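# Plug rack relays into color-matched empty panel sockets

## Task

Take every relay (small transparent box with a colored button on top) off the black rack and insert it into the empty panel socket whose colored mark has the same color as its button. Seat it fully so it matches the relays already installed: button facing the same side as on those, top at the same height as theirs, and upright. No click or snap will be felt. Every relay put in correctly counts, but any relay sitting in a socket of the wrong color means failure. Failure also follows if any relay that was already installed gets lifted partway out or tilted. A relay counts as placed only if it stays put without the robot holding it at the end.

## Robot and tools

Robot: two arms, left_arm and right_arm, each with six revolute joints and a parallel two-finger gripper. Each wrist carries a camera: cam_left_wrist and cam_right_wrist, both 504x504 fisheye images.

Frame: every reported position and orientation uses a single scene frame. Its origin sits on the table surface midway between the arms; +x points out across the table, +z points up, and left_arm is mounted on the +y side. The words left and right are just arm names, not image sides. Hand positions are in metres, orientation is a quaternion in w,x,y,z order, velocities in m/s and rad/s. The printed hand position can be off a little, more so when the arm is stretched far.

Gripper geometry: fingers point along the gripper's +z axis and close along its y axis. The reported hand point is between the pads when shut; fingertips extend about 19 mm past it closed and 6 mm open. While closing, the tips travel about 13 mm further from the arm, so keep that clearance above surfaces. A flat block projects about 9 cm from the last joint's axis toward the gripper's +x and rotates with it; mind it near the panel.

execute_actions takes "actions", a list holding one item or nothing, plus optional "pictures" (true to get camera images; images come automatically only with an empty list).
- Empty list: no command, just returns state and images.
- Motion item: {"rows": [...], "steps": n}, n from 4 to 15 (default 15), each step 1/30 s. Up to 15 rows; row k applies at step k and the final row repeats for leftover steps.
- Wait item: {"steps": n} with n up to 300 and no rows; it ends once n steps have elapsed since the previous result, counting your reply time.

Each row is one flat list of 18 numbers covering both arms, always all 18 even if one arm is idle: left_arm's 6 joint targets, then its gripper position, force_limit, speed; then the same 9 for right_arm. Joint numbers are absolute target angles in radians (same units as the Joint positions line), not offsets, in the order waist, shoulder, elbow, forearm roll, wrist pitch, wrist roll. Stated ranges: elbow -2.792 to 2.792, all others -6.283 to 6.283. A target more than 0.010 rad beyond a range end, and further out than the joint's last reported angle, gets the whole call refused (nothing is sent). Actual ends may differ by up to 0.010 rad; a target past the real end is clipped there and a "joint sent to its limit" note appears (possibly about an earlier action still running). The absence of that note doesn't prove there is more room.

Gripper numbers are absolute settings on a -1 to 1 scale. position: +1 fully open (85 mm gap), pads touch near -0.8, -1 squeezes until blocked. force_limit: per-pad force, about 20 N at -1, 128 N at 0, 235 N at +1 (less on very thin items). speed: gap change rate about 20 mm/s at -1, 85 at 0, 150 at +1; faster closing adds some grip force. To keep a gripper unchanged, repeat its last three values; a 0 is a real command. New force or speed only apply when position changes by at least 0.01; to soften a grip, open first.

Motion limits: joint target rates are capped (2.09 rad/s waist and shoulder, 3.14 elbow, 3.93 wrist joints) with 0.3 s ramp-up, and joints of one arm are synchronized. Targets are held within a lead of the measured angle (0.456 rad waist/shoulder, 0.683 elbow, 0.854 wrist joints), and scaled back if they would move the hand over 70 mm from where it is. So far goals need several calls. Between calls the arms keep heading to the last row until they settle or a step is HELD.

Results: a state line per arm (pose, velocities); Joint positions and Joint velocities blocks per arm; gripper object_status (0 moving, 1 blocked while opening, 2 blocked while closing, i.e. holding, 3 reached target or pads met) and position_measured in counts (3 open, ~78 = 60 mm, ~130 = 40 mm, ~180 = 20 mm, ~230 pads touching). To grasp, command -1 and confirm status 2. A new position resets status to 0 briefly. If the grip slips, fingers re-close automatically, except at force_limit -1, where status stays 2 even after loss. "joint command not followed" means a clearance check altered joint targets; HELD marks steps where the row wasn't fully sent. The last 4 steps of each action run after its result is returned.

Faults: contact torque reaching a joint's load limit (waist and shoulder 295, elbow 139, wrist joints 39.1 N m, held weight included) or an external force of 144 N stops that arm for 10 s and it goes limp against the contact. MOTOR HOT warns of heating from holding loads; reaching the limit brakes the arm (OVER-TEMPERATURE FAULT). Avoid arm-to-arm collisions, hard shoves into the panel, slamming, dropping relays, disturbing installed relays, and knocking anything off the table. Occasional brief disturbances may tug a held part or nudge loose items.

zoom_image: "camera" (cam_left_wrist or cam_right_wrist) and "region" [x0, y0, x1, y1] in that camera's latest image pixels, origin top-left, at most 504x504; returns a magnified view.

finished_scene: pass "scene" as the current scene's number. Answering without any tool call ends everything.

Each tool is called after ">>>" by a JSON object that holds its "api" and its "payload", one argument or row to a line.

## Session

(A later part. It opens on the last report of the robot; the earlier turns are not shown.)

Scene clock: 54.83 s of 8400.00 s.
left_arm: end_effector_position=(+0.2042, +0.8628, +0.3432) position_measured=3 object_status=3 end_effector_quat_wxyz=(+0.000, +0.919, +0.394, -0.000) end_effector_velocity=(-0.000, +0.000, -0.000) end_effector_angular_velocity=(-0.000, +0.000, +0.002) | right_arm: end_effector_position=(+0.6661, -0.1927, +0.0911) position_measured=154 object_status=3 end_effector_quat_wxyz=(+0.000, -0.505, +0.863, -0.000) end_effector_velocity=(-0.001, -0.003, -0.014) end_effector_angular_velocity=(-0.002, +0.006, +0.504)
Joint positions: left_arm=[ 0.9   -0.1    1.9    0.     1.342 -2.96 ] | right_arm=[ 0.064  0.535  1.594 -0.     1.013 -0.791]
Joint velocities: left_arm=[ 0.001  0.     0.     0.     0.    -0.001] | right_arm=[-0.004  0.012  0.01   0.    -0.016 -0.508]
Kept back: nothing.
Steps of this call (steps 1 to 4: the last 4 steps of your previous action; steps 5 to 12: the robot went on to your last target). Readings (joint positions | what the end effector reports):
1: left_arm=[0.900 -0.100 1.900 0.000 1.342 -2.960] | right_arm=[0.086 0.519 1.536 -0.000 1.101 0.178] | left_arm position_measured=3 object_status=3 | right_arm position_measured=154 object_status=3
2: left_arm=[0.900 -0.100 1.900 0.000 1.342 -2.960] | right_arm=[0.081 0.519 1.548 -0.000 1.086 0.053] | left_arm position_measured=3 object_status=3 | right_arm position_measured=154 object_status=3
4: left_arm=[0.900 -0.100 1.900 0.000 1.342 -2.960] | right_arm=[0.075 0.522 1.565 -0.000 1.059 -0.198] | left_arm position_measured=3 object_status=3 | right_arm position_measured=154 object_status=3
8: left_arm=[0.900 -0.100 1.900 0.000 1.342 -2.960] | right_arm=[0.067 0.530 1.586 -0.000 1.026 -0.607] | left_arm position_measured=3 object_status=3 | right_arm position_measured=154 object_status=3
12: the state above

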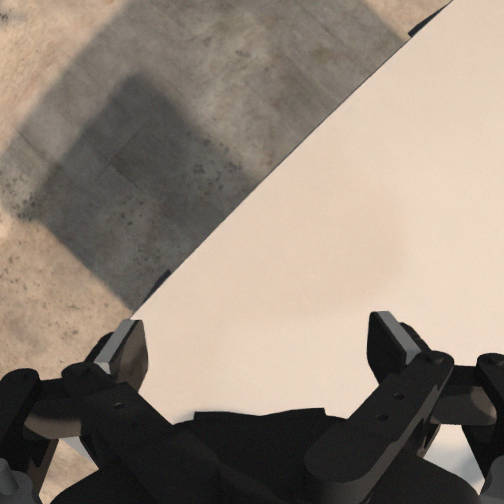

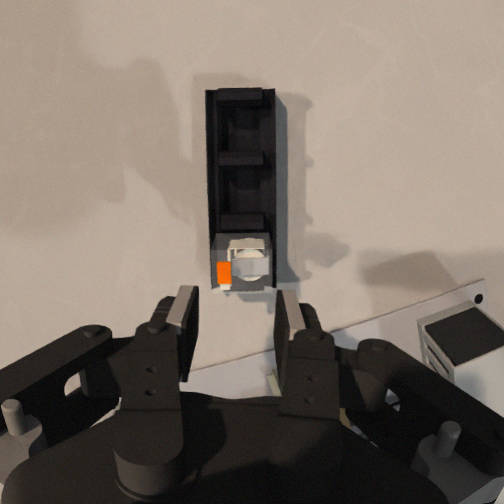

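>>> {"api": "execute_actions", "payload": {
  "actions": [
    {"rows":[[0.9,-0.1,1.9,0,1.3416,-2.96,1,0,0,0.0619,0.5349,1.6,0,1.0067,-0.82,-0.2,0,0],[0.9,-0.1,1.9,0,1.3416,-2.96,1,0,0,0.0619,0.5349,1.6,0,1.0067,-0.82,-0.2,0,0],[0.9,-0.1,1.9,0,1.3416,-2.96,1,0,0,0.0619,0.5349,1.6,0,1.0067,-0.82,-0.2,0,0],[0.9,-0.1,1.9,0,1.3416,-2.96,1,0,0,0.0619,0.541,1.608,0,0.9926,-0.82,-0.2,0,0],[0.9,-0.1,1.9,0,1.3416,-2.96,1,0,0,0.0619,0.541,1.608,0,0.9926,-0.82,-0.2,0,0],[0.9,-0.1,1.9,0,1.3416,-2.96,1,0,0,0.0619,0.5482,1.614,0,0.9794,-0.82,-0.2,0,0]],"steps":12}
  ]
}}

>>> {"api": "execute_actions", "payload": {
  "actions": [
    {"steps":10}
  ],
  "pictures": true
}}

>>> {"api": "zoom_image", "payload": {
  "camera": "cam_right_wrist",
  "region": [130,130,360,360]
}}

Scene clock: 55.53 s of 8400.00 s.
left_arm: end_effector_position=(+0.2042, +0.8628, +0.3432) position_measured=3 object_status=3 end_effector_quat_wxyz=(+0.000, +0.919, +0.394, -0.000) end_effector_velocity=(+0.000, +0.001, +0.000) end_effector_angular_velocity=(+0.001, -0.001, +0.001) | right_arm: end_effector_position=(+0.6634, -0.1948, +0.0721) position_measured=154 object_status=3 end_effector_quat_wxyz=(-0.000, -0.517, +0.856, +0.000) end_effector_velocity=(-0.017, -0.006, -0.087) end_effector_angular_velocity=(-0.011, +0.042, -0.001)
Joint positions: left_arm=[ 0.9   -0.1    1.9    0.     1.342 -2.96 ] | right_arm=[ 0.062  0.547  1.613  0.     0.982 -0.82 ]
Joint velocities: left_arm=[ 0.001  0.    -0.    -0.    -0.001 -0.001] | right_arm=[-0.001  0.072  0.067  0.001 -0.095 -0.   ]
Steps of this call (steps 1 to 13: the robot went on to your last target; steps 14 to 21: the first 8 steps of this action). Readings (joint positions | what the end effector reports):
14: left_arm=[0.900 -0.100 1.900 0.000 1.342 -2.960] | right_arm=[0.063 0.535 1.594 0.000 1.013 -0.804] | left_arm position_measured=3 object_status=3 | right_arm position_measured=154 object_status=3
15: left_arm=[0.900 -0.100 1.900 0.000 1.342 -2.960] | right_arm=[0.063 0.535 1.596 0.000 1.010 -0.810] | left_arm position_measured=3 object_status=3 | right_arm position_measured=154 object_status=3
17: left_arm=[0.900 -0.100 1.900 0.000 1.342 -2.960] | right_arm=[0.062 0.535 1.600 0.000 1.007 -0.819] | left_arm position_measured=3 object_status=3 | right_arm position_measured=154 object_status=3
21: the state above

Scene clock: 55.87 s of 8400.00 s.
left_arm: end_effector_position=(+0.2042, +0.8628, +0.3432) position_measured=3 object_status=3 end_effector_quat_wxyz=(+0.000, +0.919, +0.394, -0.000) end_effector_velocity=(+0.001, -0.000, +0.000) end_effector_angular_velocity=(-0.000, +0.000, -0.001) | right_arm: end_effector_position=(+0.6635, -0.1948, +0.0707) position_measured=154 object_status=3 end_effector_quat_wxyz=(-0.000, -0.517, +0.856, +0.000) end_effector_velocity=(+0.000, +0.000, +0.001) end_effector_angular_velocity=(-0.000, -0.002, +0.001)
Joint positions: left_arm=[ 0.9   -0.1    1.9    0.     1.342 -2.96 ] | right_arm=[ 0.062  0.548  1.614  0.     0.979 -0.82 ]
Joint velocities: left_arm=[-0.002  0.001 -0.001  0.     0.001 -0.001] | right_arm=[ 0.    -0.001 -0.    -0.001 -0.    -0.   ]
Kept back: nothing.
Steps of this call (steps 1 to 4: the last 4 steps of your previous action; steps 5 to 10: the robot went on to your last target). Readings (joint positions | what the end effector reports):
1: left_arm=[0.900 -0.100 1.900 0.000 1.342 -2.960] | right_arm=[0.062 0.548 1.614 0.000 0.980 -0.820] | left_arm position_measured=3 object_status=3 | right_arm position_measured=154 object_status=3
2: left_arm=[0.900 -0.100 1.900 0.000 1.342 -2.960] | right_arm=[0.062 0.548 1.614 0.000 0.980 -0.820] | left_arm position_measured=3 object_status=3 | right_arm position_measured=154 object_status=3
4: left_arm=[0.900 -0.100 1.900 0.000 1.342 -2.960] | right_arm=[0.062 0.548 1.614 0.000 0.979 -0.820] | left_arm position_measured=3 object_status=3 | right_arm position_measured=154 object_status=3
8: left_arm=[0.900 -0.100 1.900 0.000 1.342 -2.960] | right_arm=[0.062 0.548 1.614 0.000 0.979 -0.820] | left_arm position_measured=3 object_status=3 | right_arm position_measured=154 object_status=3
10: the state above

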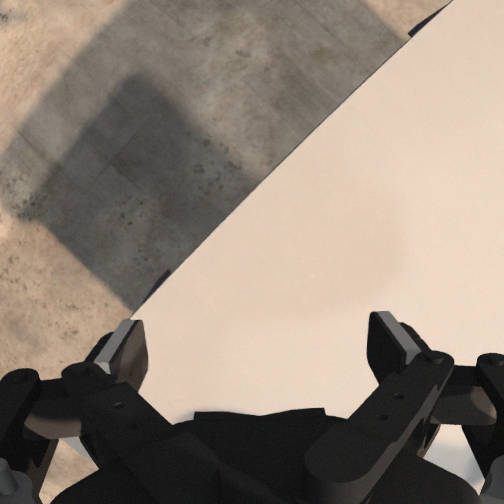

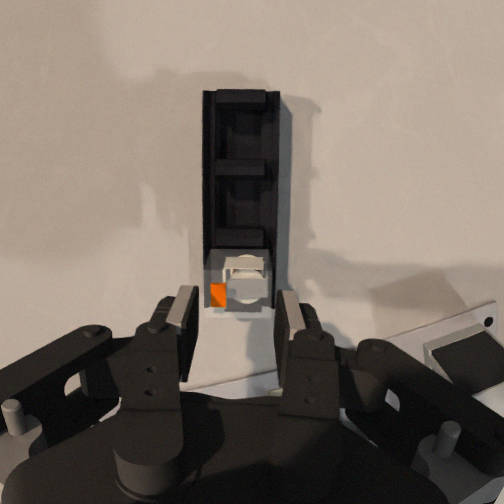

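Region (130, 130, 360, 360) of cam_right_wrist's 504x504 image, scaled by 2.191, with more detail than that image has.

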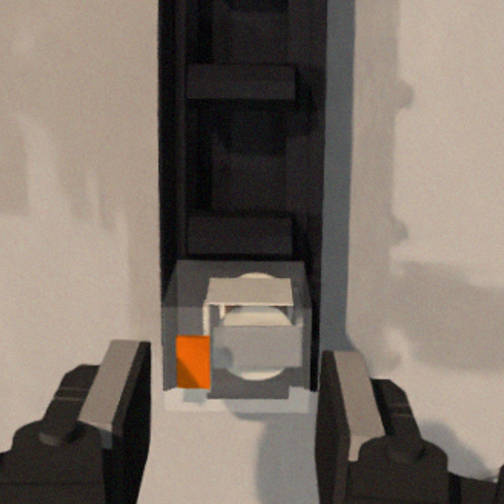

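>>> {"api": "execute_actions", "payload": {
  "actions": [
    {"rows":[[0.9,-0.1,1.9,0,1.3416,-2.96,1,0,0,0.0619,0.5528,1.617,0,0.9718,-0.82,-0.2,0,0],[0.9,-0.1,1.9,0,1.3416,-2.96,1,0,0,0.0619,0.5528,1.617,0,0.9718,-0.82,-0.2,0,0],[0.9,-0.1,1.9,0,1.3416,-2.96,1,0,0,0.0619,0.5574,1.62,0,0.9642,-0.82,-0.2,0,0],[0.9,-0.1,1.9,0,1.3416,-2.96,1,0,0,0.0619,0.5574,1.62,0,0.9642,-0.82,-0.2,0,0],[0.9,-0.1,1.9,0,1.3416,-2.96,1,0,0,0.0619,0.562,1.623,0,0.9566,-0.82,-0.2,0,0],[0.9,-0.1,1.9,0,1.3416,-2.96,1,0,0,0.0619,0.562,1.623,0,0.9566,-0.82,-0.2,0,0],[0.9,-0.1,1.9,0,1.3416,-2.96,1,0,0,0.0619,0.5652,1.6251,0,0.9513,-0.82,-0.2,0,0]],"steps":11}
  ]
}}

>>> {"api": "execute_actions", "payload": {
  "actions": [
    {"steps":10}
  ],
  "pictures": true
}}

>>> {"api": "zoom_image", "payload": {
  "camera": "cam_right_wrist",
  "region": [130,130,360,360]
}}

Scene clock: 56.40 s of 8400.00 s.
left_arm: end_effector_position=(+0.2042, +0.8628, +0.3432) position_measured=3 object_status=3 end_effector_quat_wxyz=(+0.000, +0.919, +0.394, -0.000) end_effector_velocity=(-0.000, +0.001, +0.000) end_effector_angular_velocity=(+0.001, -0.001, +0.001) | right_arm: end_effector_position=(+0.6634, -0.1949, +0.0564) position_measured=154 object_status=3 end_effector_quat_wxyz=(-0.000, -0.517, +0.856, -0.000) end_effector_velocity=(-0.009, -0.002, -0.068) end_effector_angular_velocity=(-0.007, +0.025, +0.000)
Joint positions: left_arm=[ 0.9   -0.1    1.9    0.     1.342 -2.96 ] | right_arm=[ 0.062  0.561  1.623 -0.     0.958 -0.82 ]
Joint velocities: left_arm=[ 0.001  0.    -0.001  0.    -0.001  0.   ] | right_arm=[ 0.     0.061  0.044  0.    -0.078 -0.   ]
Steps of this call (steps 1 to 9: the robot went on to your last target; steps 10 to 16: the first 7 steps of this action). Readings (joint positions | what the end effector reports):
10: left_arm=[0.900 -0.100 1.900 0.000 1.342 -2.960] | right_arm=[0.062 0.548 1.614 0.000 0.979 -0.820] | left_arm position_measured=3 object_status=3 | right_arm position_measured=154 object_status=3
11: left_arm=[0.900 -0.100 1.900 0.000 1.342 -2.960] | right_arm=[0.062 0.550 1.615 0.000 0.976 -0.820] | left_arm position_measured=3 object_status=3 | right_arm position_measured=154 object_status=3
13: left_arm=[0.900 -0.100 1.900 0.000 1.342 -2.960] | right_arm=[0.062 0.555 1.618 -0.000 0.968 -0.820] | left_arm position_measured=3 object_status=3 | right_arm position_measured=154 object_status=3
16: the state above

Scene clock: 56.73 s of 8400.00 s.
left_arm: end_effector_position=(+0.2042, +0.8628, +0.3432) position_measured=3 object_status=3 end_effector_quat_wxyz=(+0.000, +0.919, +0.394, -0.000) end_effector_velocity=(+0.001, -0.000, +0.000) end_effector_angular_velocity=(-0.000, +0.000, -0.000) | right_arm: end_effector_position=(+0.6635, -0.1948, +0.0524) position_measured=154 object_status=3 end_effector_quat_wxyz=(+0.000, -0.517, +0.856, -0.000) end_effector_velocity=(+0.000, -0.000, -0.000) end_effector_angular_velocity=(-0.000, +0.000, -0.000)
Joint positions: left_arm=[ 0.9   -0.1    1.9    0.     1.342 -2.96 ] | right_arm=[ 0.062  0.565  1.625 -0.     0.951 -0.82 ]
Joint velocities: left_arm=[-0.002  0.    -0.001 -0.     0.001 -0.001] | right_arm=[-0.  0.  0. -0. -0. -0.]
Kept back: nothing.
Steps of this call (steps 1 to 4: the last 4 steps of your previous action; steps 5 to 10: the robot went on to your last target). Readings (joint positions | what the end effector reports):
1: left_arm=[0.900 -0.100 1.900 0.000 1.342 -2.960] | right_arm=[0.062 0.563 1.624 -0.000 0.954 -0.820] | left_arm position_measured=3 object_status=3 | right_arm position_measured=154 object_status=3
2: left_arm=[0.900 -0.100 1.900 0.000 1.342 -2.960] | right_arm=[0.062 0.565 1.625 -0.000 0.952 -0.820] | left_arm position_measured=3 object_status=3 | right_arm position_measured=154 object_status=3
4: left_arm=[0.900 -0.100 1.900 0.000 1.342 -2.960] | right_arm=[0.062 0.565 1.625 -0.000 0.951 -0.820] | left_arm position_measured=3 object_status=3 | right_arm position_measured=154 object_status=3
8: left_arm=[0.900 -0.100 1.900 0.000 1.342 -2.960] | right_arm=[0.062 0.565 1.625 -0.000 0.951 -0.820] | left_arm position_measured=3 object_status=3 | right_arm position_measured=154 object_status=3
10: the state above

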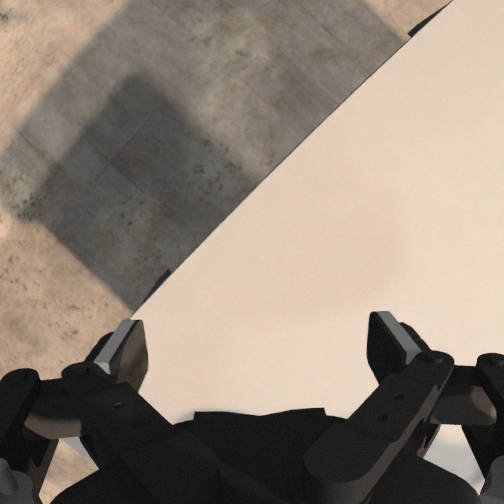

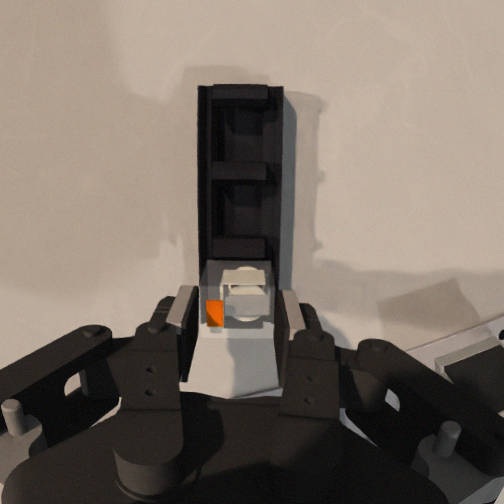

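Region (130, 130, 360, 360) of cam_right_wrist's 504x504 image, scaled by 2.191, with more detail than that image has.

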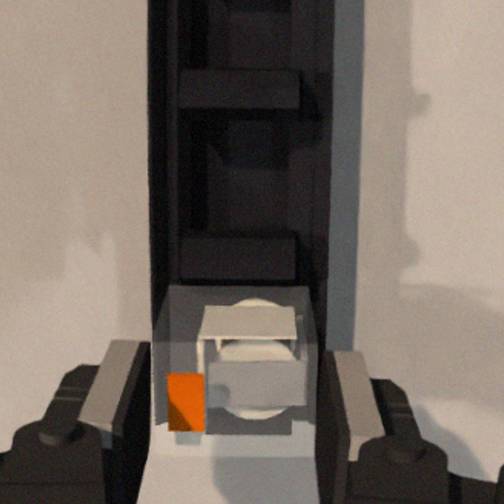

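>>> {"api": "execute_actions", "payload": {
  "actions": [
    {"rows":[[0.9,-0.1,1.9,0,1.3416,-2.96,1,0,0,0.0619,0.5657,1.6255,0,0.9504,-0.82,-0.2,0,0],[0.9,-0.1,1.9,0,1.3416,-2.96,1,0,0,0.0619,0.5657,1.6255,0,0.9504,-0.82,-0.2,0,0],[0.9,-0.1,1.9,0,1.3416,-2.96,1,0,0,0.0619,0.5657,1.6255,0,0.9504,-0.82,-0.2,0,0],[0.9,-0.1,1.9,0,1.3416,-2.96,1,0,0,0.0619,0.5657,1.6255,0,0.9504,-0.82,-1,-0.1,-0.5]],"steps":15}
  ]
}}

>>> {"api": "execute_actions", "payload": {
  "actions": [
    {"rows":[[0.9,-0.1,1.9,0,1.3416,-2.96,1,0,0,0.0619,0.5657,1.6255,0,0.9504,-0.82,-1,-0.1,-0.5],[0.9,-0.1,1.9,0,1.3416,-2.96,1,0,0,0.0619,0.5657,1.6255,0,0.9504,-0.82,-1,-0.1,-0.5],[0.9,-0.1,1.9,0,1.3416,-2.96,1,0,0,0.0619,0.562,1.623,0,0.9566,-0.82,-1,-0.1,-0.5],[0.9,-0.1,1.9,0,1.3416,-2.96,1,0,0,0.0619,0.562,1.623,0,0.9566,-0.82,-1,-0.1,-0.5],[0.9,-0.1,1.9,0,1.3416,-2.96,1,0,0,0.0619,0.5574,1.62,0,0.9642,-0.82,-1,-0.1,-0.5],[0.9,-0.1,1.9,0,1.3416,-2.96,1,0,0,0.0619,0.5574,1.62,0,0.9642,-0.82,-1,-0.1,-0.5],[0.9,-0.1,1.9,0,1.3416,-2.96,1,0,0,0.0619,0.5528,1.617,0,0.9718,-0.82,-1,-0.1,-0.5],[0.9,-0.1,1.9,0,1.3416,-2.96,1,0,0,0.0619,0.5528,1.617,0,0.9718,-0.82,-1,-0.1,-0.5],[0.9,-0.1,1.9,0,1.3416,-2.96,1,0,0,0.0619,0.5482,1.614,0,0.9794,-0.82,-1,-0.1,-0.5]],"steps":13}
  ],
  "pictures": true
}}

Scene clock: 57.50 s of 8400.00 s.
left_arm: end_effector_position=(+0.2042, +0.8628, +0.3432) position_measured=3 object_status=3 end_effector_quat_wxyz=(+0.000, +0.919, +0.394, -0.000) end_effector_velocity=(-0.000, +0.000, +0.000) end_effector_angular_velocity=(+0.001, -0.001, +0.001) | right_arm: end_effector_position=(+0.6634, -0.1948, +0.0518) position_measured=166 object_status=0 end_effector_quat_wxyz=(-0.000, -0.517, +0.856, +0.000) end_effector_velocity=(+0.000, -0.000, +0.000) end_effector_angular_velocity=(-0.000, -0.000, +0.000)
Joint positions: left_arm=[ 0.9   -0.1    1.9    0.     1.342 -2.96 ] | right_arm=[ 0.062  0.566  1.626  0.     0.95  -0.82 ]
Joint velocities: left_arm=[ 0.001 -0.    -0.    -0.    -0.001  0.   ] | right_arm=[-0. -0.  0. -0. -0. -0.]
Steps of this call (steps 1 to 12: the robot went on to your last target; steps 13 to 23: the first 11 steps of this action). Readings (joint positions | what the end effector reports):
13: left_arm=[0.900 -0.100 1.900 0.000 1.342 -2.960] | right_arm=[0.062 0.565 1.625 0.000 0.951 -0.820] | left_arm position_measured=3 object_status=3 | right_arm position_measured=154 object_status=3
14: left_arm=[0.900 -0.100 1.900 0.000 1.342 -2.960] | right_arm=[0.062 0.565 1.625 0.000 0.951 -0.820] | left_arm position_measured=3 object_status=3 | right_arm position_measured=154 object_status=3
16: left_arm=[0.900 -0.100 1.900 0.000 1.342 -2.960] | right_arm=[0.062 0.566 1.626 0.000 0.950 -0.820] | left_arm position_measured=3 object_status=3 | right_arm position_measured=154 object_status=0
20: left_arm=[0.900 -0.100 1.900 0.000 1.342 -2.960] | right_arm=[0.062 0.566 1.626 0.000 0.950 -0.820] | left_arm position_measured=3 object_status=3 | right_arm position_measured=163 object_status=0
23: the state above

Scene clock: 57.93 s of 8400.00 s.
left_arm: end_effector_position=(+0.2042, +0.8628, +0.3432) position_measured=3 object_status=3 end_effector_quat_wxyz=(+0.000, +0.919, +0.394, -0.000) end_effector_velocity=(-0.000, -0.001, -0.000) end_effector_angular_velocity=(-0.001, +0.001, -0.001) | right_arm: end_effector_position=(+0.6636, -0.1947, +0.0650) position_measured=167 object_status=2 end_effector_quat_wxyz=(+0.000, -0.517, +0.856, -0.000) end_effector_velocity=(+0.007, +0.002, +0.073) end_effector_angular_velocity=(+0.006, -0.022, +0.000)
Joint positions: left_arm=[ 0.9   -0.1    1.9    0.     1.342 -2.96 ] | right_arm=[ 0.062  0.554  1.617  0.     0.971 -0.82 ]
Joint velocities: left_arm=[-0.    -0.     0.001  0.     0.     0.   ] | right_arm=[ 0.    -0.066 -0.047  0.     0.089  0.   ]
Steps of this call (steps 1 to 4: the last 4 steps of your previous action; steps 5 to 13: the first 9 steps of this action). Readings (joint positions | what the end effector reports):
5: left_arm=[0.900 -0.100 1.900 0.000 1.342 -2.960] | right_arm=[0.062 0.566 1.626 0.000 0.950 -0.820] | left_arm position_measured=3 object_status=3 | right_arm position_measured=166 object_status=2
6: left_arm=[0.900 -0.100 1.900 0.000 1.342 -2.960] | right_arm=[0.062 0.566 1.626 0.000 0.950 -0.820] | left_arm position_measured=3 object_status=3 | right_arm position_measured=166 object_status=2
8: left_arm=[0.900 -0.100 1.900 0.000 1.342 -2.960] | right_arm=[0.062 0.565 1.625 0.000 0.953 -0.820] | left_arm position_measured=3 object_status=3 | right_arm position_measured=166 object_status=2
12: left_arm=[0.900 -0.100 1.900 0.000 1.342 -2.960] | right_arm=[0.062 0.556 1.619 0.000 0.967 -0.820] | left_arm position_measured=3 object_status=3 | right_arm position_measured=167 object_status=2
13: the state above

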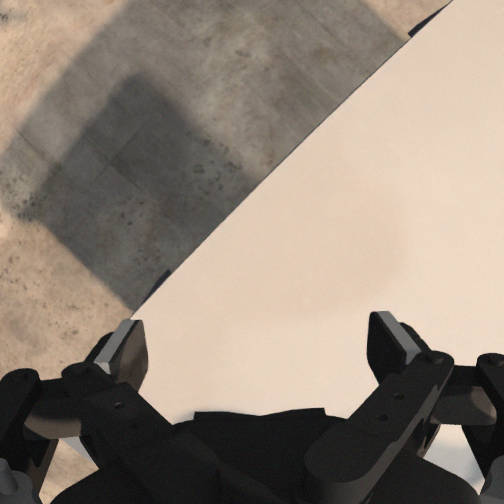

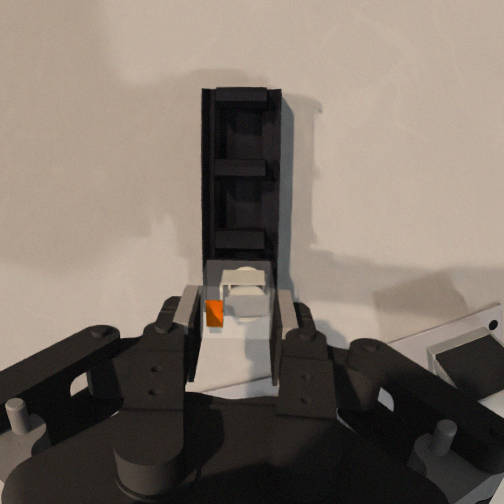

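>>> {"api": "execute_actions", "payload": {
  "actions": [
    {"rows":[[0.9,-0.1,1.9,0,1.3416,-2.96,1,0,0,0.0619,0.525,1.592,0,1.0246,-0.82,-1,-0.1,-0.5],[0.9,-0.1,1.9,0,1.3416,-2.96,1,0,0,0.0619,0.525,1.592,0,1.0246,-0.82,-1,-0.1,-0.5],[0.9,-0.1,1.9,0,1.3416,-2.96,1,0,0,0.0619,0.525,1.592,0,1.0246,-0.82,-1,-0.1,-0.5],[0.9,-0.1,1.9,0,1.3416,-2.96,1,0,0,0.0619,0.502,1.571,0,1.0686,-0.82,-1,-0.1,-0.5],[0.9,-0.1,1.9,0,1.3416,-2.96,1,0,0,0.0619,0.502,1.571,0,1.0686,-0.82,-1,-0.1,-0.5],[0.9,-0.1,1.9,0,1.3416,-2.96,1,0,0,0.0619,0.502,1.571,0,1.0686,-0.82,-1,-0.1,-0.5],[0.9,-0.1,1.9,0,1.3416,-2.96,1,0,0,0.0619,0.4794,1.5502,0,1.112,-0.6,-1,-0.1,-0.5],[0.9,-0.1,1.9,0,1.3416,-2.96,1,0,0,0.0619,0.4794,1.5502,0,1.112,-0.3,-1,-0.1,-0.5],[0.9,-0.1,1.9,0,1.3416,-2.96,1,0,0,0.0619,0.4794,1.5502,0,1.112,0,-1,-0.1,-0.5],[0.9,-0.1,1.9,0,1.3416,-2.96,1,0,0,0.0619,0.4794,1.5502,0,1.112,0.3,-1,-0.1,-0.5],[0.9,-0.1,1.9,0,1.3416,-2.96,1,0,0,0.0619,0.4794,1.5502,0,1.112,0.8,-1,-0.1,-0.5]],"steps":15}
  ]
}}

>>> {"api": "execute_actions", "payload": {
  "actions": [
    {"rows":[[0.9,-0.1,1.9,0,1.3416,-2.96,1,0,0,0.0619,0.4794,1.5502,0,1.112,1.1,-1,-0.1,-0.5],[0.9,-0.1,1.9,0,1.3416,-2.96,1,0,0,0.0619,0.4794,1.5502,0,1.112,1.2,-1,-0.1,-0.5],[0.9,-0.1,1.9,0,1.3416,-2.96,1,0,0,0.11,0.508,1.503,0,1.13,1.3,-1,-0.1,-0.5],[0.9,-0.1,1.9,0,1.3416,-2.96,1,0,0,0.11,0.508,1.503,0,1.13,1.5,-1,-0.1,-0.5],[0.9,-0.1,1.9,0,1.3416,-2.96,1,0,0,0.11,0.508,1.503,0,1.13,1.6,-1,-0.1,-0.5],[0.9,-0.1,1.9,0,1.3416,-2.96,1,0,0,0.16,0.538,1.456,0,1.1476,1.8,-1,-0.1,-0.5],[0.9,-0.1,1.9,0,1.3416,-2.96,1,0,0,0.16,0.538,1.456,0,1.1476,1.9,-1,-0.1,-0.5],[0.9,-0.1,1.9,0,1.3416,-2.96,1,0,0,0.16,0.538,1.456,0,1.1476,2.0,-1,-0.1,-0.5],[0.9,-0.1,1.9,0,1.3416,-2.96,1,0,0,0.2067,0.5668,1.4098,0,1.165,2.1713,-1,-0.1,-0.5]],"steps":15}
  ]
}}

>>> {"api": "execute_actions", "payload": {
  "actions": [
    {"rows":[[0.9,-0.1,1.9,0,1.3416,-2.96,1,0,0,0.2067,0.5668,1.4098,0,1.165,2.1713,-1,-0.1,-0.5],[0.9,-0.1,1.9,0,1.3416,-2.96,1,0,0,0.2067,0.5668,1.4098,0,1.165,2.1713,-1,-0.1,-0.5],[0.9,-0.1,1.9,0,1.3416,-2.96,1,0,0,0.2067,0.5668,1.4098,0,1.165,2.1713,-1,-0.1,-0.5],[0.9,-0.1,1.9,0,1.3416,-2.96,1,0,0,0.2067,0.5668,1.4098,0,1.165,2.1713,-1,-0.1,-0.5],[0.9,-0.1,1.9,0,1.3416,-2.96,1,0,0,0.2067,0.578,1.4235,0,1.1401,2.1713,-1,-0.1,-0.5],[0.9,-0.1,1.9,0,1.3416,-2.96,1,0,0,0.2067,0.578,1.4235,0,1.1401,2.1713,-1,-0.1,-0.5],[0.9,-0.1,1.9,0,1.3416,-2.96,1,0,0,0.2067,0.578,1.4235,0,1.1401,2.1713,-1,-0.1,-0.5],[0.9,-0.1,1.9,0,1.3416,-2.96,1,0,0,0.2067,0.59,1.437,0,1.1146,2.1713,-1,-0.1,-0.5],[0.9,-0.1,1.9,0,1.3416,-2.96,1,0,0,0.2067,0.59,1.437,0,1.1146,2.1713,-1,-0.1,-0.5],[0.9,-0.1,1.9,0,1.3416,-2.96,1,0,0,0.2067,0.59,1.437,0,1.1146,2.1713,-1,-0.1,-0.5],[0.9,-0.1,1.9,0,1.3416,-2.96,1,0,0,0.2067,0.6016,1.4502,0,1.0898,2.1713,-1,-0.1,-0.5]],"steps":15}
  ]
}}

>>> {"api": "execute_actions", "payload": {
  "actions": [
    {"steps":12}
  ],
  "pictures": true
}}

>>> {"api": "zoom_image", "payload": {
  "camera": "cam_right_wrist",
  "region": [130,130,360,360]
}}

Scene clock: 59.77 s of 8400.00 s.
left_arm: end_effector_position=(+0.2042, +0.8628, +0.3432) position_measured=3 object_status=3 end_effector_quat_wxyz=(+0.000, +0.919, +0.394, -0.000) end_effector_velocity=(+0.000, +0.001, +0.000) end_effector_angular_velocity=(+0.001, -0.001, +0.000) | right_arm: end_effector_position=(+0.6642, -0.1946, +0.1425) position_measured=167 object_status=2 end_effector_quat_wxyz=(+0.000, -0.468, +0.884, -0.000) end_effector_velocity=(-0.007, -0.002, +0.068) end_effector_angular_velocity=(-0.003, +0.011, -1.671)
Joint positions: left_arm=[ 0.9   -0.1    1.9    0.     1.342 -2.96 ] | right_arm=[ 0.062  0.49   1.56   0.     1.091 -0.708]
Joint velocities: left_arm=[-0.     0.    -0.001 -0.    -0.001 -0.   ] | right_arm=[ 0.001 -0.056 -0.048 -0.     0.116  1.672]
Steps of this call (steps 1 to 4: the last 4 steps of your previous action; steps 5 to 15: the robot went on to your last target; steps 16 to 44: nothing new was sent; steps 45 to 55: the first 11 steps of this action). Readings (joint positions | what the end effector reports):
45: left_arm=[0.900 -0.100 1.900 0.000 1.342 -2.960] | right_arm=[0.062 0.548 1.614 0.000 0.980 -0.820] | left_arm position_measured=3 object_status=3 | right_arm position_measured=167 object_status=2
46: left_arm=[0.900 -0.100 1.900 0.000 1.342 -2.960] | right_arm=[0.062 0.545 1.611 -0.000 0.987 -0.820] | left_arm position_measured=3 object_status=3 | right_arm position_measured=167 object_status=2
48: left_arm=[0.900 -0.100 1.900 0.000 1.342 -2.960] | right_arm=[0.062 0.527 1.593 0.000 1.020 -0.820] | left_arm position_measured=3 object_status=3 | right_arm position_measured=167 object_status=2
52: left_arm=[0.900 -0.100 1.900 0.000 1.342 -2.960] | right_arm=[0.062 0.500 1.569 0.000 1.072 -0.813] | left_arm position_measured=3 object_status=3 | right_arm position_measured=167 object_status=2
55: the state above

Scene clock: 60.27 s of 8400.00 s.
left_arm: end_effector_position=(+0.2042, +0.8628, +0.3432) position_measured=3 object_status=3 end_effector_quat_wxyz=(+0.000, +0.919, +0.394, -0.000) end_effector_velocity=(+0.000, +0.001, +0.000) end_effector_angular_velocity=(+0.002, -0.001, -0.000) | right_arm: end_effector_position=(+0.6693, -0.1593, +0.1556) position_measured=167 object_status=2 end_effector_quat_wxyz=(-0.002, +0.307, +0.952, -0.001) end_effector_velocity=(+0.054, +0.357, +0.014) end_effector_angular_velocity=(-0.005, -0.026, -2.314)
Joint positions: left_arm=[ 0.9   -0.1    1.9    0.     1.342 -2.96 ] | right_arm=[0.103 0.506 1.508 0.    1.132 0.931]
Joint velocities: left_arm=[-0.    -0.    -0.001 -0.    -0.002 -0.   ] | right_arm=[ 0.402  0.232 -0.399 -0.     0.143  2.716]
Steps of this call (steps 1 to 4: the last 4 steps of your previous action; steps 5 to 15: the first 11 steps of this action). Readings (joint positions | what the end effector reports):
5: left_arm=[0.900 -0.100 1.900 0.000 1.342 -2.960] | right_arm=[0.062 0.483 1.554 0.000 1.104 -0.242] | left_arm position_measured=3 object_status=3 | right_arm position_measured=167 object_status=2
6: left_arm=[0.900 -0.100 1.900 0.000 1.342 -2.960] | right_arm=[0.062 0.483 1.553 0.000 1.106 -0.115] | left_arm position_measured=3 object_status=3 | right_arm position_measured=167 object_status=2
8: left_arm=[0.900 -0.100 1.900 0.000 1.342 -2.960] | right_arm=[0.062 0.482 1.552 0.000 1.108 0.136] | left_arm position_measured=3 object_status=3 | right_arm position_measured=167 object_status=2
12: left_arm=[0.900 -0.100 1.900 0.000 1.342 -2.960] | right_arm=[0.073 0.489 1.538 0.000 1.118 0.618] | left_arm position_measured=3 object_status=3 | right_arm position_measured=167 object_status=2
15: the state above

Scene clock: 60.77 s of 8400.00 s.
left_arm: end_effector_position=(+0.2042, +0.8628, +0.3432) position_measured=3 object_status=3 end_effector_quat_wxyz=(+0.000, +0.919, +0.394, -0.000) end_effector_velocity=(+0.000, +0.000, -0.000) end_effector_angular_velocity=(-0.000, +0.000, +0.000) | right_arm: end_effector_position=(+0.6752, -0.0656, +0.1230) position_measured=167 object_status=2 end_effector_quat_wxyz=(-0.000, +0.770, +0.637, -0.001) end_effector_velocity=(-0.016, -0.008, -0.193) end_effector_angular_velocity=(-0.022, +0.039, -0.060)
Joint positions: left_arm=[ 0.9   -0.1    1.9    0.     1.342 -2.96 ] | right_arm=[ 0.207  0.589  1.436 -0.     1.117  2.17 ]
Joint velocities: left_arm=[-0.  0. -0.  0. -0. -0.] | right_arm=[-0.     0.132  0.162 -0.005 -0.249  0.062]
Steps of this call (steps 1 to 4: the last 4 steps of your previous action; steps 5 to 15: the first 11 steps of this action). Readings (joint positions | what the end effector reports):
5: left_arm=[0.900 -0.100 1.900 0.000 1.342 -2.960] | right_arm=[0.164 0.542 1.450 0.000 1.151 1.475] | left_arm position_measured=3 object_status=3 | right_arm position_measured=167 object_status=2
6: left_arm=[0.900 -0.100 1.900 0.000 1.342 -2.960] | right_arm=[0.173 0.547 1.442 0.000 1.154 1.599] | left_arm position_measured=3 object_status=3 | right_arm position_measured=167 object_status=2
8: left_arm=[0.900 -0.100 1.900 0.000 1.342 -2.960] | right_arm=[0.188 0.556 1.428 0.000 1.159 1.823] | left_arm position_measured=3 object_status=3 | right_arm position_measured=167 object_status=2
12: left_arm=[0.900 -0.100 1.900 0.000 1.342 -2.960] | right_arm=[0.204 0.571 1.420 0.000 1.154 2.108] | left_arm position_measured=3 object_status=3 | right_arm position_measured=167 object_status=2
15: the state above

Scene clock: 61.17 s of 8400.00 s.
left_arm: end_effector_position=(+0.2042, +0.8628, +0.3432) position_measured=3 object_status=3 end_effector_quat_wxyz=(+0.000, +0.919, +0.394, -0.000) end_effector_velocity=(-0.000, +0.000, +0.000) end_effector_angular_velocity=(+0.001, -0.001, +0.001) | right_arm: end_effector_position=(+0.6754, -0.0654, +0.1056) position_measured=167 object_status=2 end_effector_quat_wxyz=(-0.000, +0.771, +0.637, -0.000) end_effector_velocity=(-0.001, +0.000, -0.000) end_effector_angular_velocity=(-0.001, +0.001, +0.000)
Joint positions: left_arm=[ 0.9   -0.1    1.9    0.     1.342 -2.96 ] | right_arm=[ 0.207  0.602  1.45  -0.     1.09   2.171]
Joint velocities: left_arm=[ 0.    -0.     0.     0.    -0.001 -0.   ] | right_arm=[ 0.    -0.     0.001 -0.     0.     0.   ]
Kept back: nothing.
Steps of this call (steps 1 to 4: the last 4 steps of your previous action; steps 5 to 12: the robot went on to your last target). Readings (joint positions | what the end effector reports):
1: left_arm=[0.900 -0.100 1.900 0.000 1.342 -2.960] | right_arm=[0.207 0.594 1.441 -0.000 1.106 2.171] | left_arm position_measured=3 object_status=3 | right_arm position_measured=167 object_status=2
2: left_arm=[0.900 -0.100 1.900 0.000 1.342 -2.960] | right_arm=[0.207 0.599 1.447 -0.000 1.095 2.171] | left_arm position_measured=3 object_status=3 | right_arm position_measured=167 object_status=2
4: left_arm=[0.900 -0.100 1.900 0.000 1.342 -2.960] | right_arm=[0.207 0.602 1.450 -0.000 1.090 2.171] | left_arm position_measured=3 object_status=3 | right_arm position_measured=167 object_status=2
8: left_arm=[0.900 -0.100 1.900 0.000 1.342 -2.960] | right_arm=[0.207 0.602 1.450 -0.000 1.090 2.171] | left_arm position_measured=3 object_status=3 | right_arm position_measured=167 object_status=2
12: the state above

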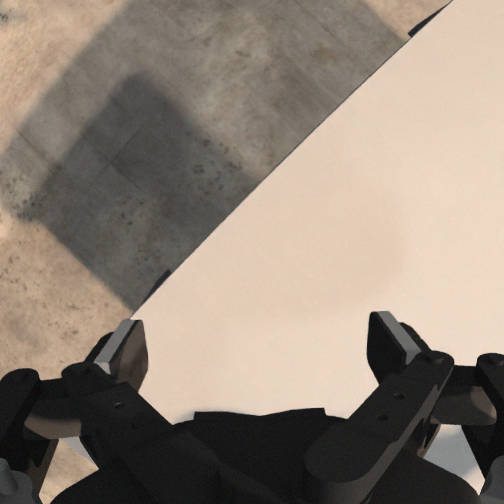

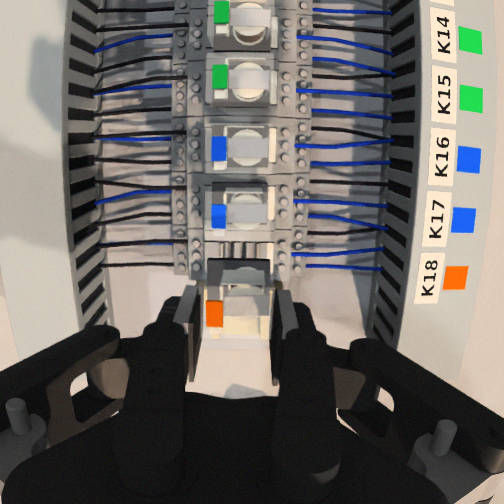

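Region (130, 130, 360, 360) of cam_right_wrist's 504x504 image, scaled by 2.191, with more detail than that image has.

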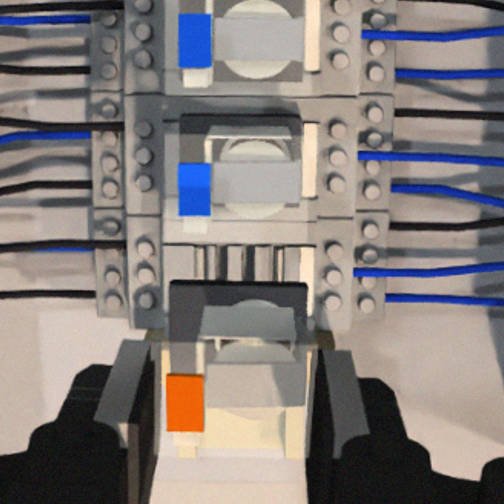

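>>> {"api": "execute_actions", "payload": {
  "actions": [
    {"rows":[[0.9,-0.1,1.9,0,1.3416,-2.96,1,0,0,0.2067,0.6055,1.4537,0,1.0824,2.1713,-1,-0.1,-0.5],[0.9,-0.1,1.9,0,1.3416,-2.96,1,0,0,0.2067,0.6055,1.4537,0,1.0824,2.1713,-1,-0.1,-0.5],[0.9,-0.1,1.9,0,1.3416,-2.96,1,0,0,0.2067,0.6093,1.4572,0,1.0751,2.1713,-1,-0.1,-0.5],[0.9,-0.1,1.9,0,1.3416,-2.96,1,0,0,0.2067,0.6093,1.4572,0,1.0751,2.1713,-1,-0.1,-0.5],[0.9,-0.1,1.9,0,1.3416,-2.96,1,0,0,0.2067,0.6132,1.4607,0,1.0677,2.1713,-1,-0.1,-0.5],[0.9,-0.1,1.9,0,1.3416,-2.96,1,0,0,0.2067,0.6132,1.4607,0,1.0677,2.1713,-1,-0.1,-0.5],[0.9,-0.1,1.9,0,1.3416,-2.96,1,0,0,0.2067,0.6155,1.4628,0,1.0633,2.1713,-1,-0.1,-0.5],[0.9,-0.1,1.9,0,1.3416,-2.96,1,0,0,0.2067,0.6155,1.4628,0,1.0633,2.1713,-1,-0.1,-0.5],[0.9,-0.1,1.9,0,1.3416,-2.96,1,0,0,0.2067,0.6171,1.4642,0,1.0603,2.1713,-1,-0.1,-0.5],[0.9,-0.1,1.9,0,1.3416,-2.96,1,0,0,0.2067,0.6171,1.4642,0,1.0603,2.1713,-1,-0.1,-0.5],[0.9,-0.1,1.9,0,1.3416,-2.96,1,0,0,0.2067,0.6186,1.4656,0,1.0574,2.1713,-1,-0.1,-0.5]],"steps":15}
  ]
}}

>>> {"api": "execute_actions", "payload": {
  "actions": [
    {"steps":12}
  ],
  "pictures": true
}}

>>> {"api": "zoom_image", "payload": {
  "camera": "cam_right_wrist",
  "region": [130,130,360,360]
}}

Scene clock: 62.03 s of 8400.00 s.
left_arm: end_effector_position=(+0.2042, +0.8628, +0.3432) position_measured=3 object_status=3 end_effector_quat_wxyz=(+0.000, +0.919, +0.394, -0.000) end_effector_velocity=(-0.000, -0.000, -0.000) end_effector_angular_velocity=(-0.000, +0.000, -0.000) | right_arm: end_effector_position=(+0.6753, -0.0653, +0.0861) position_measured=167 object_status=2 end_effector_quat_wxyz=(-0.000, +0.771, +0.637, +0.000) end_effector_velocity=(-0.002, -0.000, -0.029) end_effector_angular_velocity=(-0.001, +0.005, +0.000)
Joint positions: left_arm=[ 0.9   -0.1    1.9    0.     1.342 -2.96 ] | right_arm=[0.207 0.617 1.464 0.    1.061 2.171]
Joint velocities: left_arm=[ 0.  0.  0. -0.  0.  0.] | right_arm=[ 0.     0.022  0.021  0.001 -0.039  0.   ]
Steps of this call (steps 1 to 15: the robot went on to your last target; steps 16 to 26: the first 11 steps of this action). Readings (joint positions | what the end effector reports):
16: left_arm=[0.900 -0.100 1.900 0.000 1.342 -2.960] | right_arm=[0.207 0.602 1.450 0.000 1.090 2.171] | left_arm position_measured=3 object_status=3 | right_arm position_measured=167 object_status=2
17: left_arm=[0.900 -0.100 1.900 0.000 1.342 -2.960] | right_arm=[0.207 0.603 1.452 0.000 1.086 2.171] | left_arm position_measured=3 object_status=3 | right_arm position_measured=167 object_status=2
19: left_arm=[0.900 -0.100 1.900 0.000 1.342 -2.960] | right_arm=[0.207 0.607 1.455 0.000 1.079 2.171] | left_arm position_measured=3 object_status=3 | right_arm position_measured=167 object_status=2
23: left_arm=[0.900 -0.100 1.900 0.000 1.342 -2.960] | right_arm=[0.207 0.614 1.462 0.000 1.066 2.171] | left_arm position_measured=3 object_status=3 | right_arm position_measured=167 object_status=2
26: the state above

Scene clock: 62.43 s of 8400.00 s.
left_arm: end_effector_position=(+0.2042, +0.8628, +0.3432) position_measured=3 object_status=3 end_effector_quat_wxyz=(+0.000, +0.919, +0.394, -0.000) end_effector_velocity=(-0.000, +0.001, +0.000) end_effector_angular_velocity=(+0.001, -0.001, +0.001) | right_arm: end_effector_position=(+0.6753, -0.0653, +0.0839) position_measured=167 object_status=2 end_effector_quat_wxyz=(+0.000, +0.771, +0.637, +0.000) end_effector_velocity=(+0.000, -0.000, +0.001) end_effector_angular_velocity=(+0.000, -0.001, +0.000)
Joint positions: left_arm=[ 0.9   -0.1    1.9    0.     1.342 -2.96 ] | right_arm=[0.207 0.619 1.466 0.    1.057 2.171]
Joint velocities: left_arm=[ 0.001 -0.    -0.     0.    -0.001  0.   ] | right_arm=[-0.    -0.001 -0.    -0.    -0.     0.   ]
Kept back: nothing.
Steps of this call (steps 1 to 4: the last 4 steps of your previous action; steps 5 to 12: the robot went on to your last target). Readings (joint positions | what the end effector reports):
1: left_arm=[0.900 -0.100 1.900 0.000 1.342 -2.960] | right_arm=[0.207 0.618 1.465 0.000 1.059 2.171] | left_arm position_measured=3 object_status=3 | right_arm position_measured=167 object_status=2
2: left_arm=[0.900 -0.100 1.900 0.000 1.342 -2.960] | right_arm=[0.207 0.618 1.465 0.000 1.058 2.171] | left_arm position_measured=3 object_status=3 | right_arm position_measured=167 object_status=2
4: left_arm=[0.900 -0.100 1.900 0.000 1.342 -2.960] | right_arm=[0.207 0.619 1.466 0.000 1.057 2.171] | left_arm position_measured=3 object_status=3 | right_arm position_measured=167 object_status=2
8: left_arm=[0.900 -0.100 1.900 0.000 1.342 -2.960] | right_arm=[0.207 0.619 1.466 0.000 1.057 2.171] | left_arm position_measured=3 object_status=3 | right_arm position_measured=167 object_status=2
12: the state above

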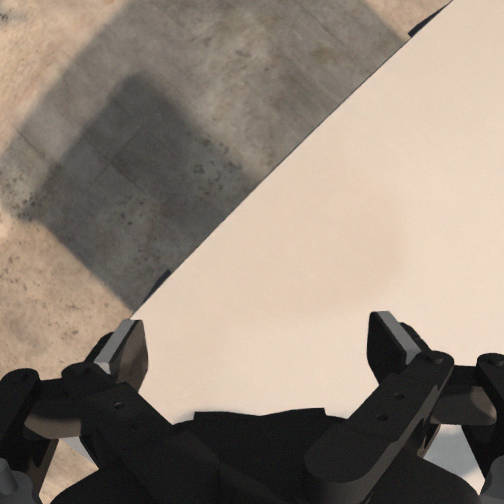

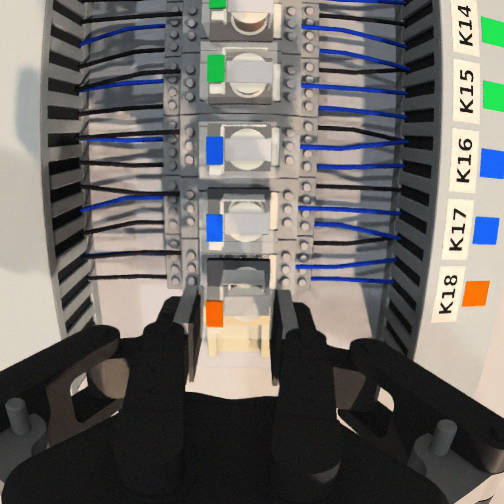

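Region (130, 130, 360, 360) of cam_right_wrist's 504x504 image, scaled by 2.191, with more detail than that image has.

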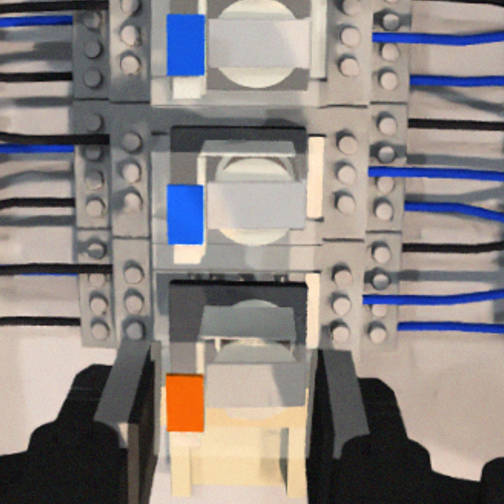

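>>> {"api": "execute_actions", "payload": {
  "actions": [
    {"rows":[[0.9,-0.1,1.9,0,1.3416,-2.96,1,0,0,0.2067,0.6194,1.4663,0,1.0559,2.1713,-1,-0.1,-0.5],[0.9,-0.1,1.9,0,1.3416,-2.96,1,0,0,0.2067,0.6194,1.4663,0,1.0559,2.1713,-1,-0.1,-0.5],[0.9,-0.1,1.9,0,1.3416,-2.96,1,0,0,0.2067,0.6201,1.467,0,1.0545,2.1713,-1,-0.1,-0.5],[0.9,-0.1,1.9,0,1.3416,-2.96,1,0,0,0.2067,0.6201,1.467,0,1.0545,2.1713,-1,-0.1,-0.5],[0.9,-0.1,1.9,0,1.3416,-2.96,1,0,0,0.2067,0.6209,1.4677,0,1.053,2.1713,-1,-0.1,-0.5],[0.9,-0.1,1.9,0,1.3416,-2.96,1,0,0,0.2067,0.6209,1.4677,0,1.053,2.1713,-1,-0.1,-0.5],[0.9,-0.1,1.9,0,1.3416,-2.96,1,0,0,0.2067,0.6217,1.4684,0,1.0515,2.1713,-1,-0.1,-0.5]],"steps":11}
  ]
}}

>>> {"api": "execute_actions", "payload": {
  "actions": [
    {"steps":10}
  ],
  "pictures": true
}}

>>> {"api": "zoom_image", "payload": {
  "camera": "cam_right_wrist",
  "region": [130,130,360,360]
}}

Scene clock: 62.93 s of 8400.00 s.
left_arm: end_effector_position=(+0.2042, +0.8628, +0.3432) position_measured=3 object_status=3 end_effector_quat_wxyz=(+0.000, +0.919, +0.394, -0.000) end_effector_velocity=(+0.000, +0.000, +0.000) end_effector_angular_velocity=(+0.001, -0.001, -0.001) | right_arm: end_effector_position=(+0.6753, -0.0654, +0.0810) position_measured=167 object_status=2 end_effector_quat_wxyz=(-0.000, +0.771, +0.637, -0.000) end_effector_velocity=(-0.001, +0.000, -0.016) end_effector_angular_velocity=(-0.002, +0.004, +0.001)
Joint positions: left_arm=[ 0.9   -0.1    1.9    0.     1.342 -2.96 ] | right_arm=[ 0.207  0.621  1.468 -0.     1.053  2.171]
Joint velocities: left_arm=[ 0.     0.    -0.    -0.    -0.001  0.001] | right_arm=[ 0.001  0.013  0.011 -0.001 -0.02   0.   ]
Steps of this call (steps 1 to 8: the robot went on to your last target; steps 9 to 15: the first 7 steps of this action). Readings (joint positions | what the end effector reports):
9: left_arm=[0.900 -0.100 1.900 0.000 1.342 -2.960] | right_arm=[0.207 0.619 1.466 -0.000 1.057 2.171] | left_arm position_measured=3 object_status=3 | right_arm position_measured=167 object_status=2
10: left_arm=[0.900 -0.100 1.900 0.000 1.342 -2.960] | right_arm=[0.207 0.619 1.466 -0.000 1.057 2.171] | left_arm position_measured=3 object_status=3 | right_arm position_measured=167 object_status=2
12: left_arm=[0.900 -0.100 1.900 0.000 1.342 -2.960] | right_arm=[0.207 0.620 1.467 -0.000 1.055 2.171] | left_arm position_measured=3 object_status=3 | right_arm position_measured=167 object_status=2
15: the state above

Scene clock: 63.27 s of 8400.00 s.
left_arm: end_effector_position=(+0.2042, +0.8628, +0.3432) position_measured=3 object_status=3 end_effector_quat_wxyz=(+0.000, +0.919, +0.394, -0.000) end_effector_velocity=(+0.001, -0.000, +0.000) end_effector_angular_velocity=(-0.000, +0.000, -0.001) | right_arm: end_effector_position=(+0.6753, -0.0654, +0.0799) position_measured=167 object_status=2 end_effector_quat_wxyz=(+0.000, +0.771, +0.637, -0.000) end_effector_velocity=(-0.000, +0.001, +0.001) end_effector_angular_velocity=(+0.000, -0.001, +0.001)
Joint positions: left_arm=[ 0.9   -0.1    1.9    0.     1.342 -2.96 ] | right_arm=[ 0.207  0.622  1.468 -0.     1.052  2.171]
Joint velocities: left_arm=[-0.002  0.    -0.001  0.     0.001 -0.002] | right_arm=[ 0.001 -0.001 -0.    -0.    -0.    -0.   ]
Kept back: nothing.
Steps of this call (steps 1 to 4: the last 4 steps of your previous action; steps 5 to 10: the robot went on to your last target). Readings (joint positions | what the end effector reports):
1: left_arm=[0.900 -0.100 1.900 0.000 1.342 -2.960] | right_arm=[0.207 0.621 1.468 -0.000 1.052 2.171] | left_arm position_measured=3 object_status=3 | right_arm position_measured=167 object_status=2
2: left_arm=[0.900 -0.100 1.900 0.000 1.342 -2.960] | right_arm=[0.207 0.622 1.468 -0.000 1.052 2.171] | left_arm position_measured=3 object_status=3 | right_arm position_measured=167 object_status=2
4: left_arm=[0.900 -0.100 1.900 0.000 1.342 -2.960] | right_arm=[0.207 0.622 1.468 -0.000 1.052 2.171] | left_arm position_measured=3 object_status=3 | right_arm position_measured=167 object_status=2
8: left_arm=[0.900 -0.100 1.900 0.000 1.342 -2.960] | right_arm=[0.207 0.622 1.468 -0.000 1.052 2.171] | left_arm position_measured=3 object_status=3 | right_arm position_measured=167 object_status=2
10: the state above

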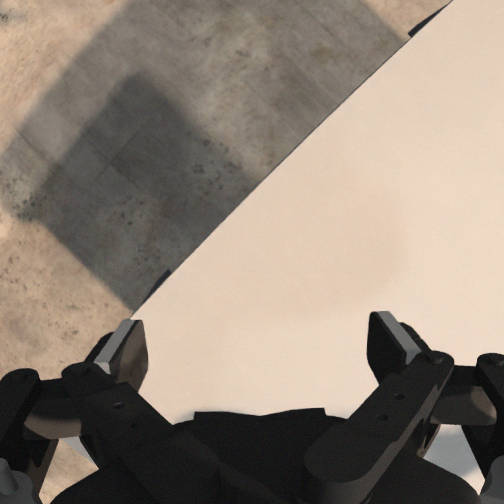

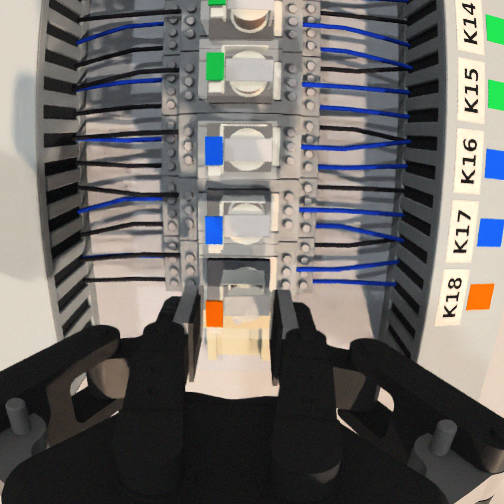

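Region (130, 130, 360, 360) of cam_right_wrist's 504x504 image, scaled by 2.191, with more detail than that image has.

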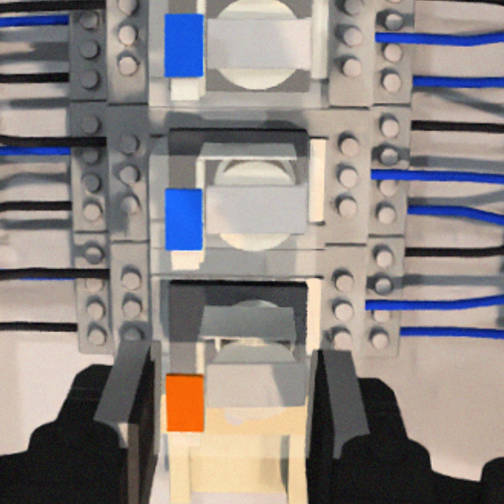

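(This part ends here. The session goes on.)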